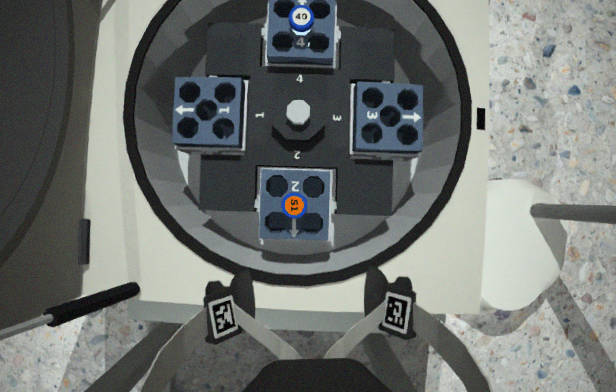

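Scene clock: 190.07 s.
r1.base_odometry: x=-1.208 y=+0.118 heading=+2.399 (m, m, rad; r1's odometry frame)
r1.turned_by_wheels: +0.000 (rad since the last result)
r1.turned_by_imu: -0.001 (rad since the last result)
r1.base_tilt: forward=-0.1 right=-0.3 (deg)
r1.lidar_m: 0.38 0.41 0.58 4.25 2.12 1.62 1.58 1.68 2.42 1.29 0.53 0.40
r1.base_status: done
r1.joint_positions: lift_m=+1.199 arm_m=+0.519 wrist_yaw_rad=+0.000 wrist_pitch_rad=+1.570 wrist_roll_rad=+1.570 gripper_m=+0.060
r1.joint_status: all done
r1.motor_effort: lift_m=+22(22) arm_m=+7(6) wrist_yaw_rad=+1(1) wrist_pitch_rad=-1(1) wrist_roll_rad=+1(0) gripper_m=-3(4) wheel_0=+1(8) wheel_1=-1(8) wheel_2=-1(3) (%)
r1.hand_pose: x=+0.6899 y=-0.0874 z=+1.0889 quat_wxyz=(+0.500, +0.500, +0.500, -0.500) (m; r1's base frame)
r1.wrist_depth_mm: 539 549 549 549 559 559 1336 / 544 544 554 554 554 549 1336 / 544 544 544 554 517 554 1336 / 544 539 544 554 544 559 1138 / 539 517 539 549 554 549 1138 / 544 418 210 544 195 559 1366 / 544 539 539 145 554 549 1308
r2.base_odometry: x=+0.000 y=+0.000 heading=-2.400 (m, m, rad; r2's odometry frame)
r2.turned_by_wheels: +0.000 (rad since the last result)
r2.turned_by_imu: -0.001 (rad since the last result)
r2.base_tilt: forward=+0.3 right=-0.6 (deg)
r2.lidar_m: 0.89 1.16 2.69 1.82 1.20 1.10 1.13 1.45 3.11 3.48 3.92 1.37
r2.base_status: not commanded
r2.joint_positions: lift_m=+1.000 arm_m=-0.002 wrist_yaw_rad=+0.000 wrist_pitch_rad=+0.004 wrist_roll_rad=+0.012 gripper_m=+0.057
r2.joint_status: not commanded
r2.motor_effort: lift_m=+23(23) arm_m=+0(0) wrist_yaw_rad=-3(3) wrist_pitch_rad=-9(8) wrist_roll_rad=+1(1) gripper_m=-3(2) wheel_0=+1(0) wheel_1=+1(1) wheel_2=+0(0) (%)
r2.hand_pose: x=+0.4571 y=-0.0873 z=+1.1768 quat_wxyz=(+1.000, +0.006, +0.002, +0.000) (m; r2's base frame)
r2.wrist_depth_mm: - - - - - - - / - - - - - - - / - - - - - - - / - - - - - - - / - - - - - - - / 1281 1205 200 1366 198 - - / 1708 946 946 - 1138 - -
pictures: none
No camera images: the call's "cameras" was empty. Leave "cameras" out to get every camera's image.

Scene clock: 191.77 s.
r1.base_odometry: x=-1.245 y=+0.152 heading=+2.399 (m, m, rad; r1's odometry frame)
r1.turned_by_wheels: +0.000 (rad since the last result)
r1.turned_by_imu: +0.001 (rad since the last result)
r1.base_tilt: forward=-0.2 right=-0.1 (deg)
r1.lidar_m: 0.32 0.35 0.51 4.26 2.18 1.66 1.63 1.74 2.52 1.11 0.47 0.35
r1.base_status: done
r1.joint_positions: lift_m=+1.050 arm_m=+0.519 wrist_yaw_rad=+0.000 wrist_pitch_rad=+1.570 wrist_roll_rad=+1.570 gripper_m=+0.060
r1.joint_status: all done
r1.motor_effort: lift_m=+18(21) arm_m=+7(7) wrist_yaw_rad=+0(1) wrist_pitch_rad=-1(1) wrist_roll_rad=+0(1) gripper_m=-1(3) wheel_0=+0(4) wheel_1=+0(3) wheel_2=+0(7) (%)
r1.hand_pose: x=+0.6899 y=-0.0874 z=+0.9399 quat_wxyz=(+0.500, +0.500, +0.500, -0.500) (m; r1's base frame)
r1.wrist_depth_mm: 397 379 382 402 402 410 402 / 394 399 399 342 370 257 407 / 397 394 397 375 399 364 407 / 397 397 394 402 399 404 410 / 397 394 397 340 399 402 404 / 265 298 211 343 195 404 407 / 229 259 338 145 384 359 404
r2.base_odometry: x=+0.000 y=+0.000 heading=-2.400 (m, m, rad; r2's odometry frame)
r2.turned_by_wheels: +0.000 (rad since the last result)
r2.turned_by_imu: +0.000 (rad since the last result)
r2.base_tilt: forward=+0.1 right=-0.6 (deg)
r2.lidar_m: 0.92 1.14 2.68 1.79 1.22 1.11 1.11 1.45 3.10 3.47 3.94 1.36
r2.base_status: not commanded
r2.joint_positions: lift_m=+1.000 arm_m=-0.002 wrist_yaw_rad=+0.000 wrist_pitch_rad=+0.004 wrist_roll_rad=+0.012 gripper_m=+0.057
r2.joint_status: not commanded
r2.motor_effort: lift_m=+23(23) arm_m=+0(0) wrist_yaw_rad=+0(4) wrist_pitch_rad=-9(7) wrist_roll_rad=-2(1) gripper_m=-4(4) wheel_0=+1(1) wheel_1=+1(1) wheel_2=+0(0) (%)
r2.hand_pose: x=+0.4571 y=-0.0873 z=+1.1768 quat_wxyz=(+1.000, +0.006, +0.002, +0.000) (m; r2's base frame)
r2.wrist_depth_mm: - - - - - - - / - - - - - - - / - - - - - - - / - - - - - - - / - - - - - - - / 1308 1205 200 1366 198 - - / 1661 946 960 - 1138 - -
pictures: r1_wrist_camera
Images, in order (width x height): r1_wrist_camera 616x392.

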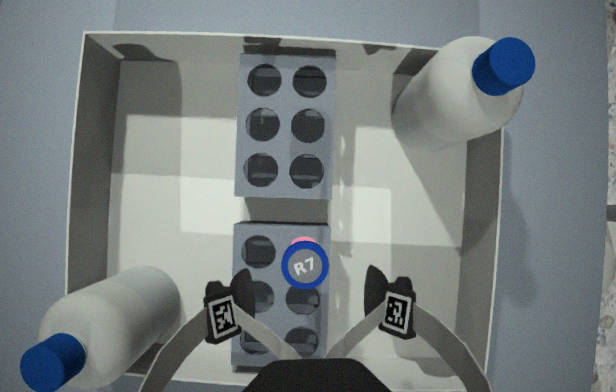

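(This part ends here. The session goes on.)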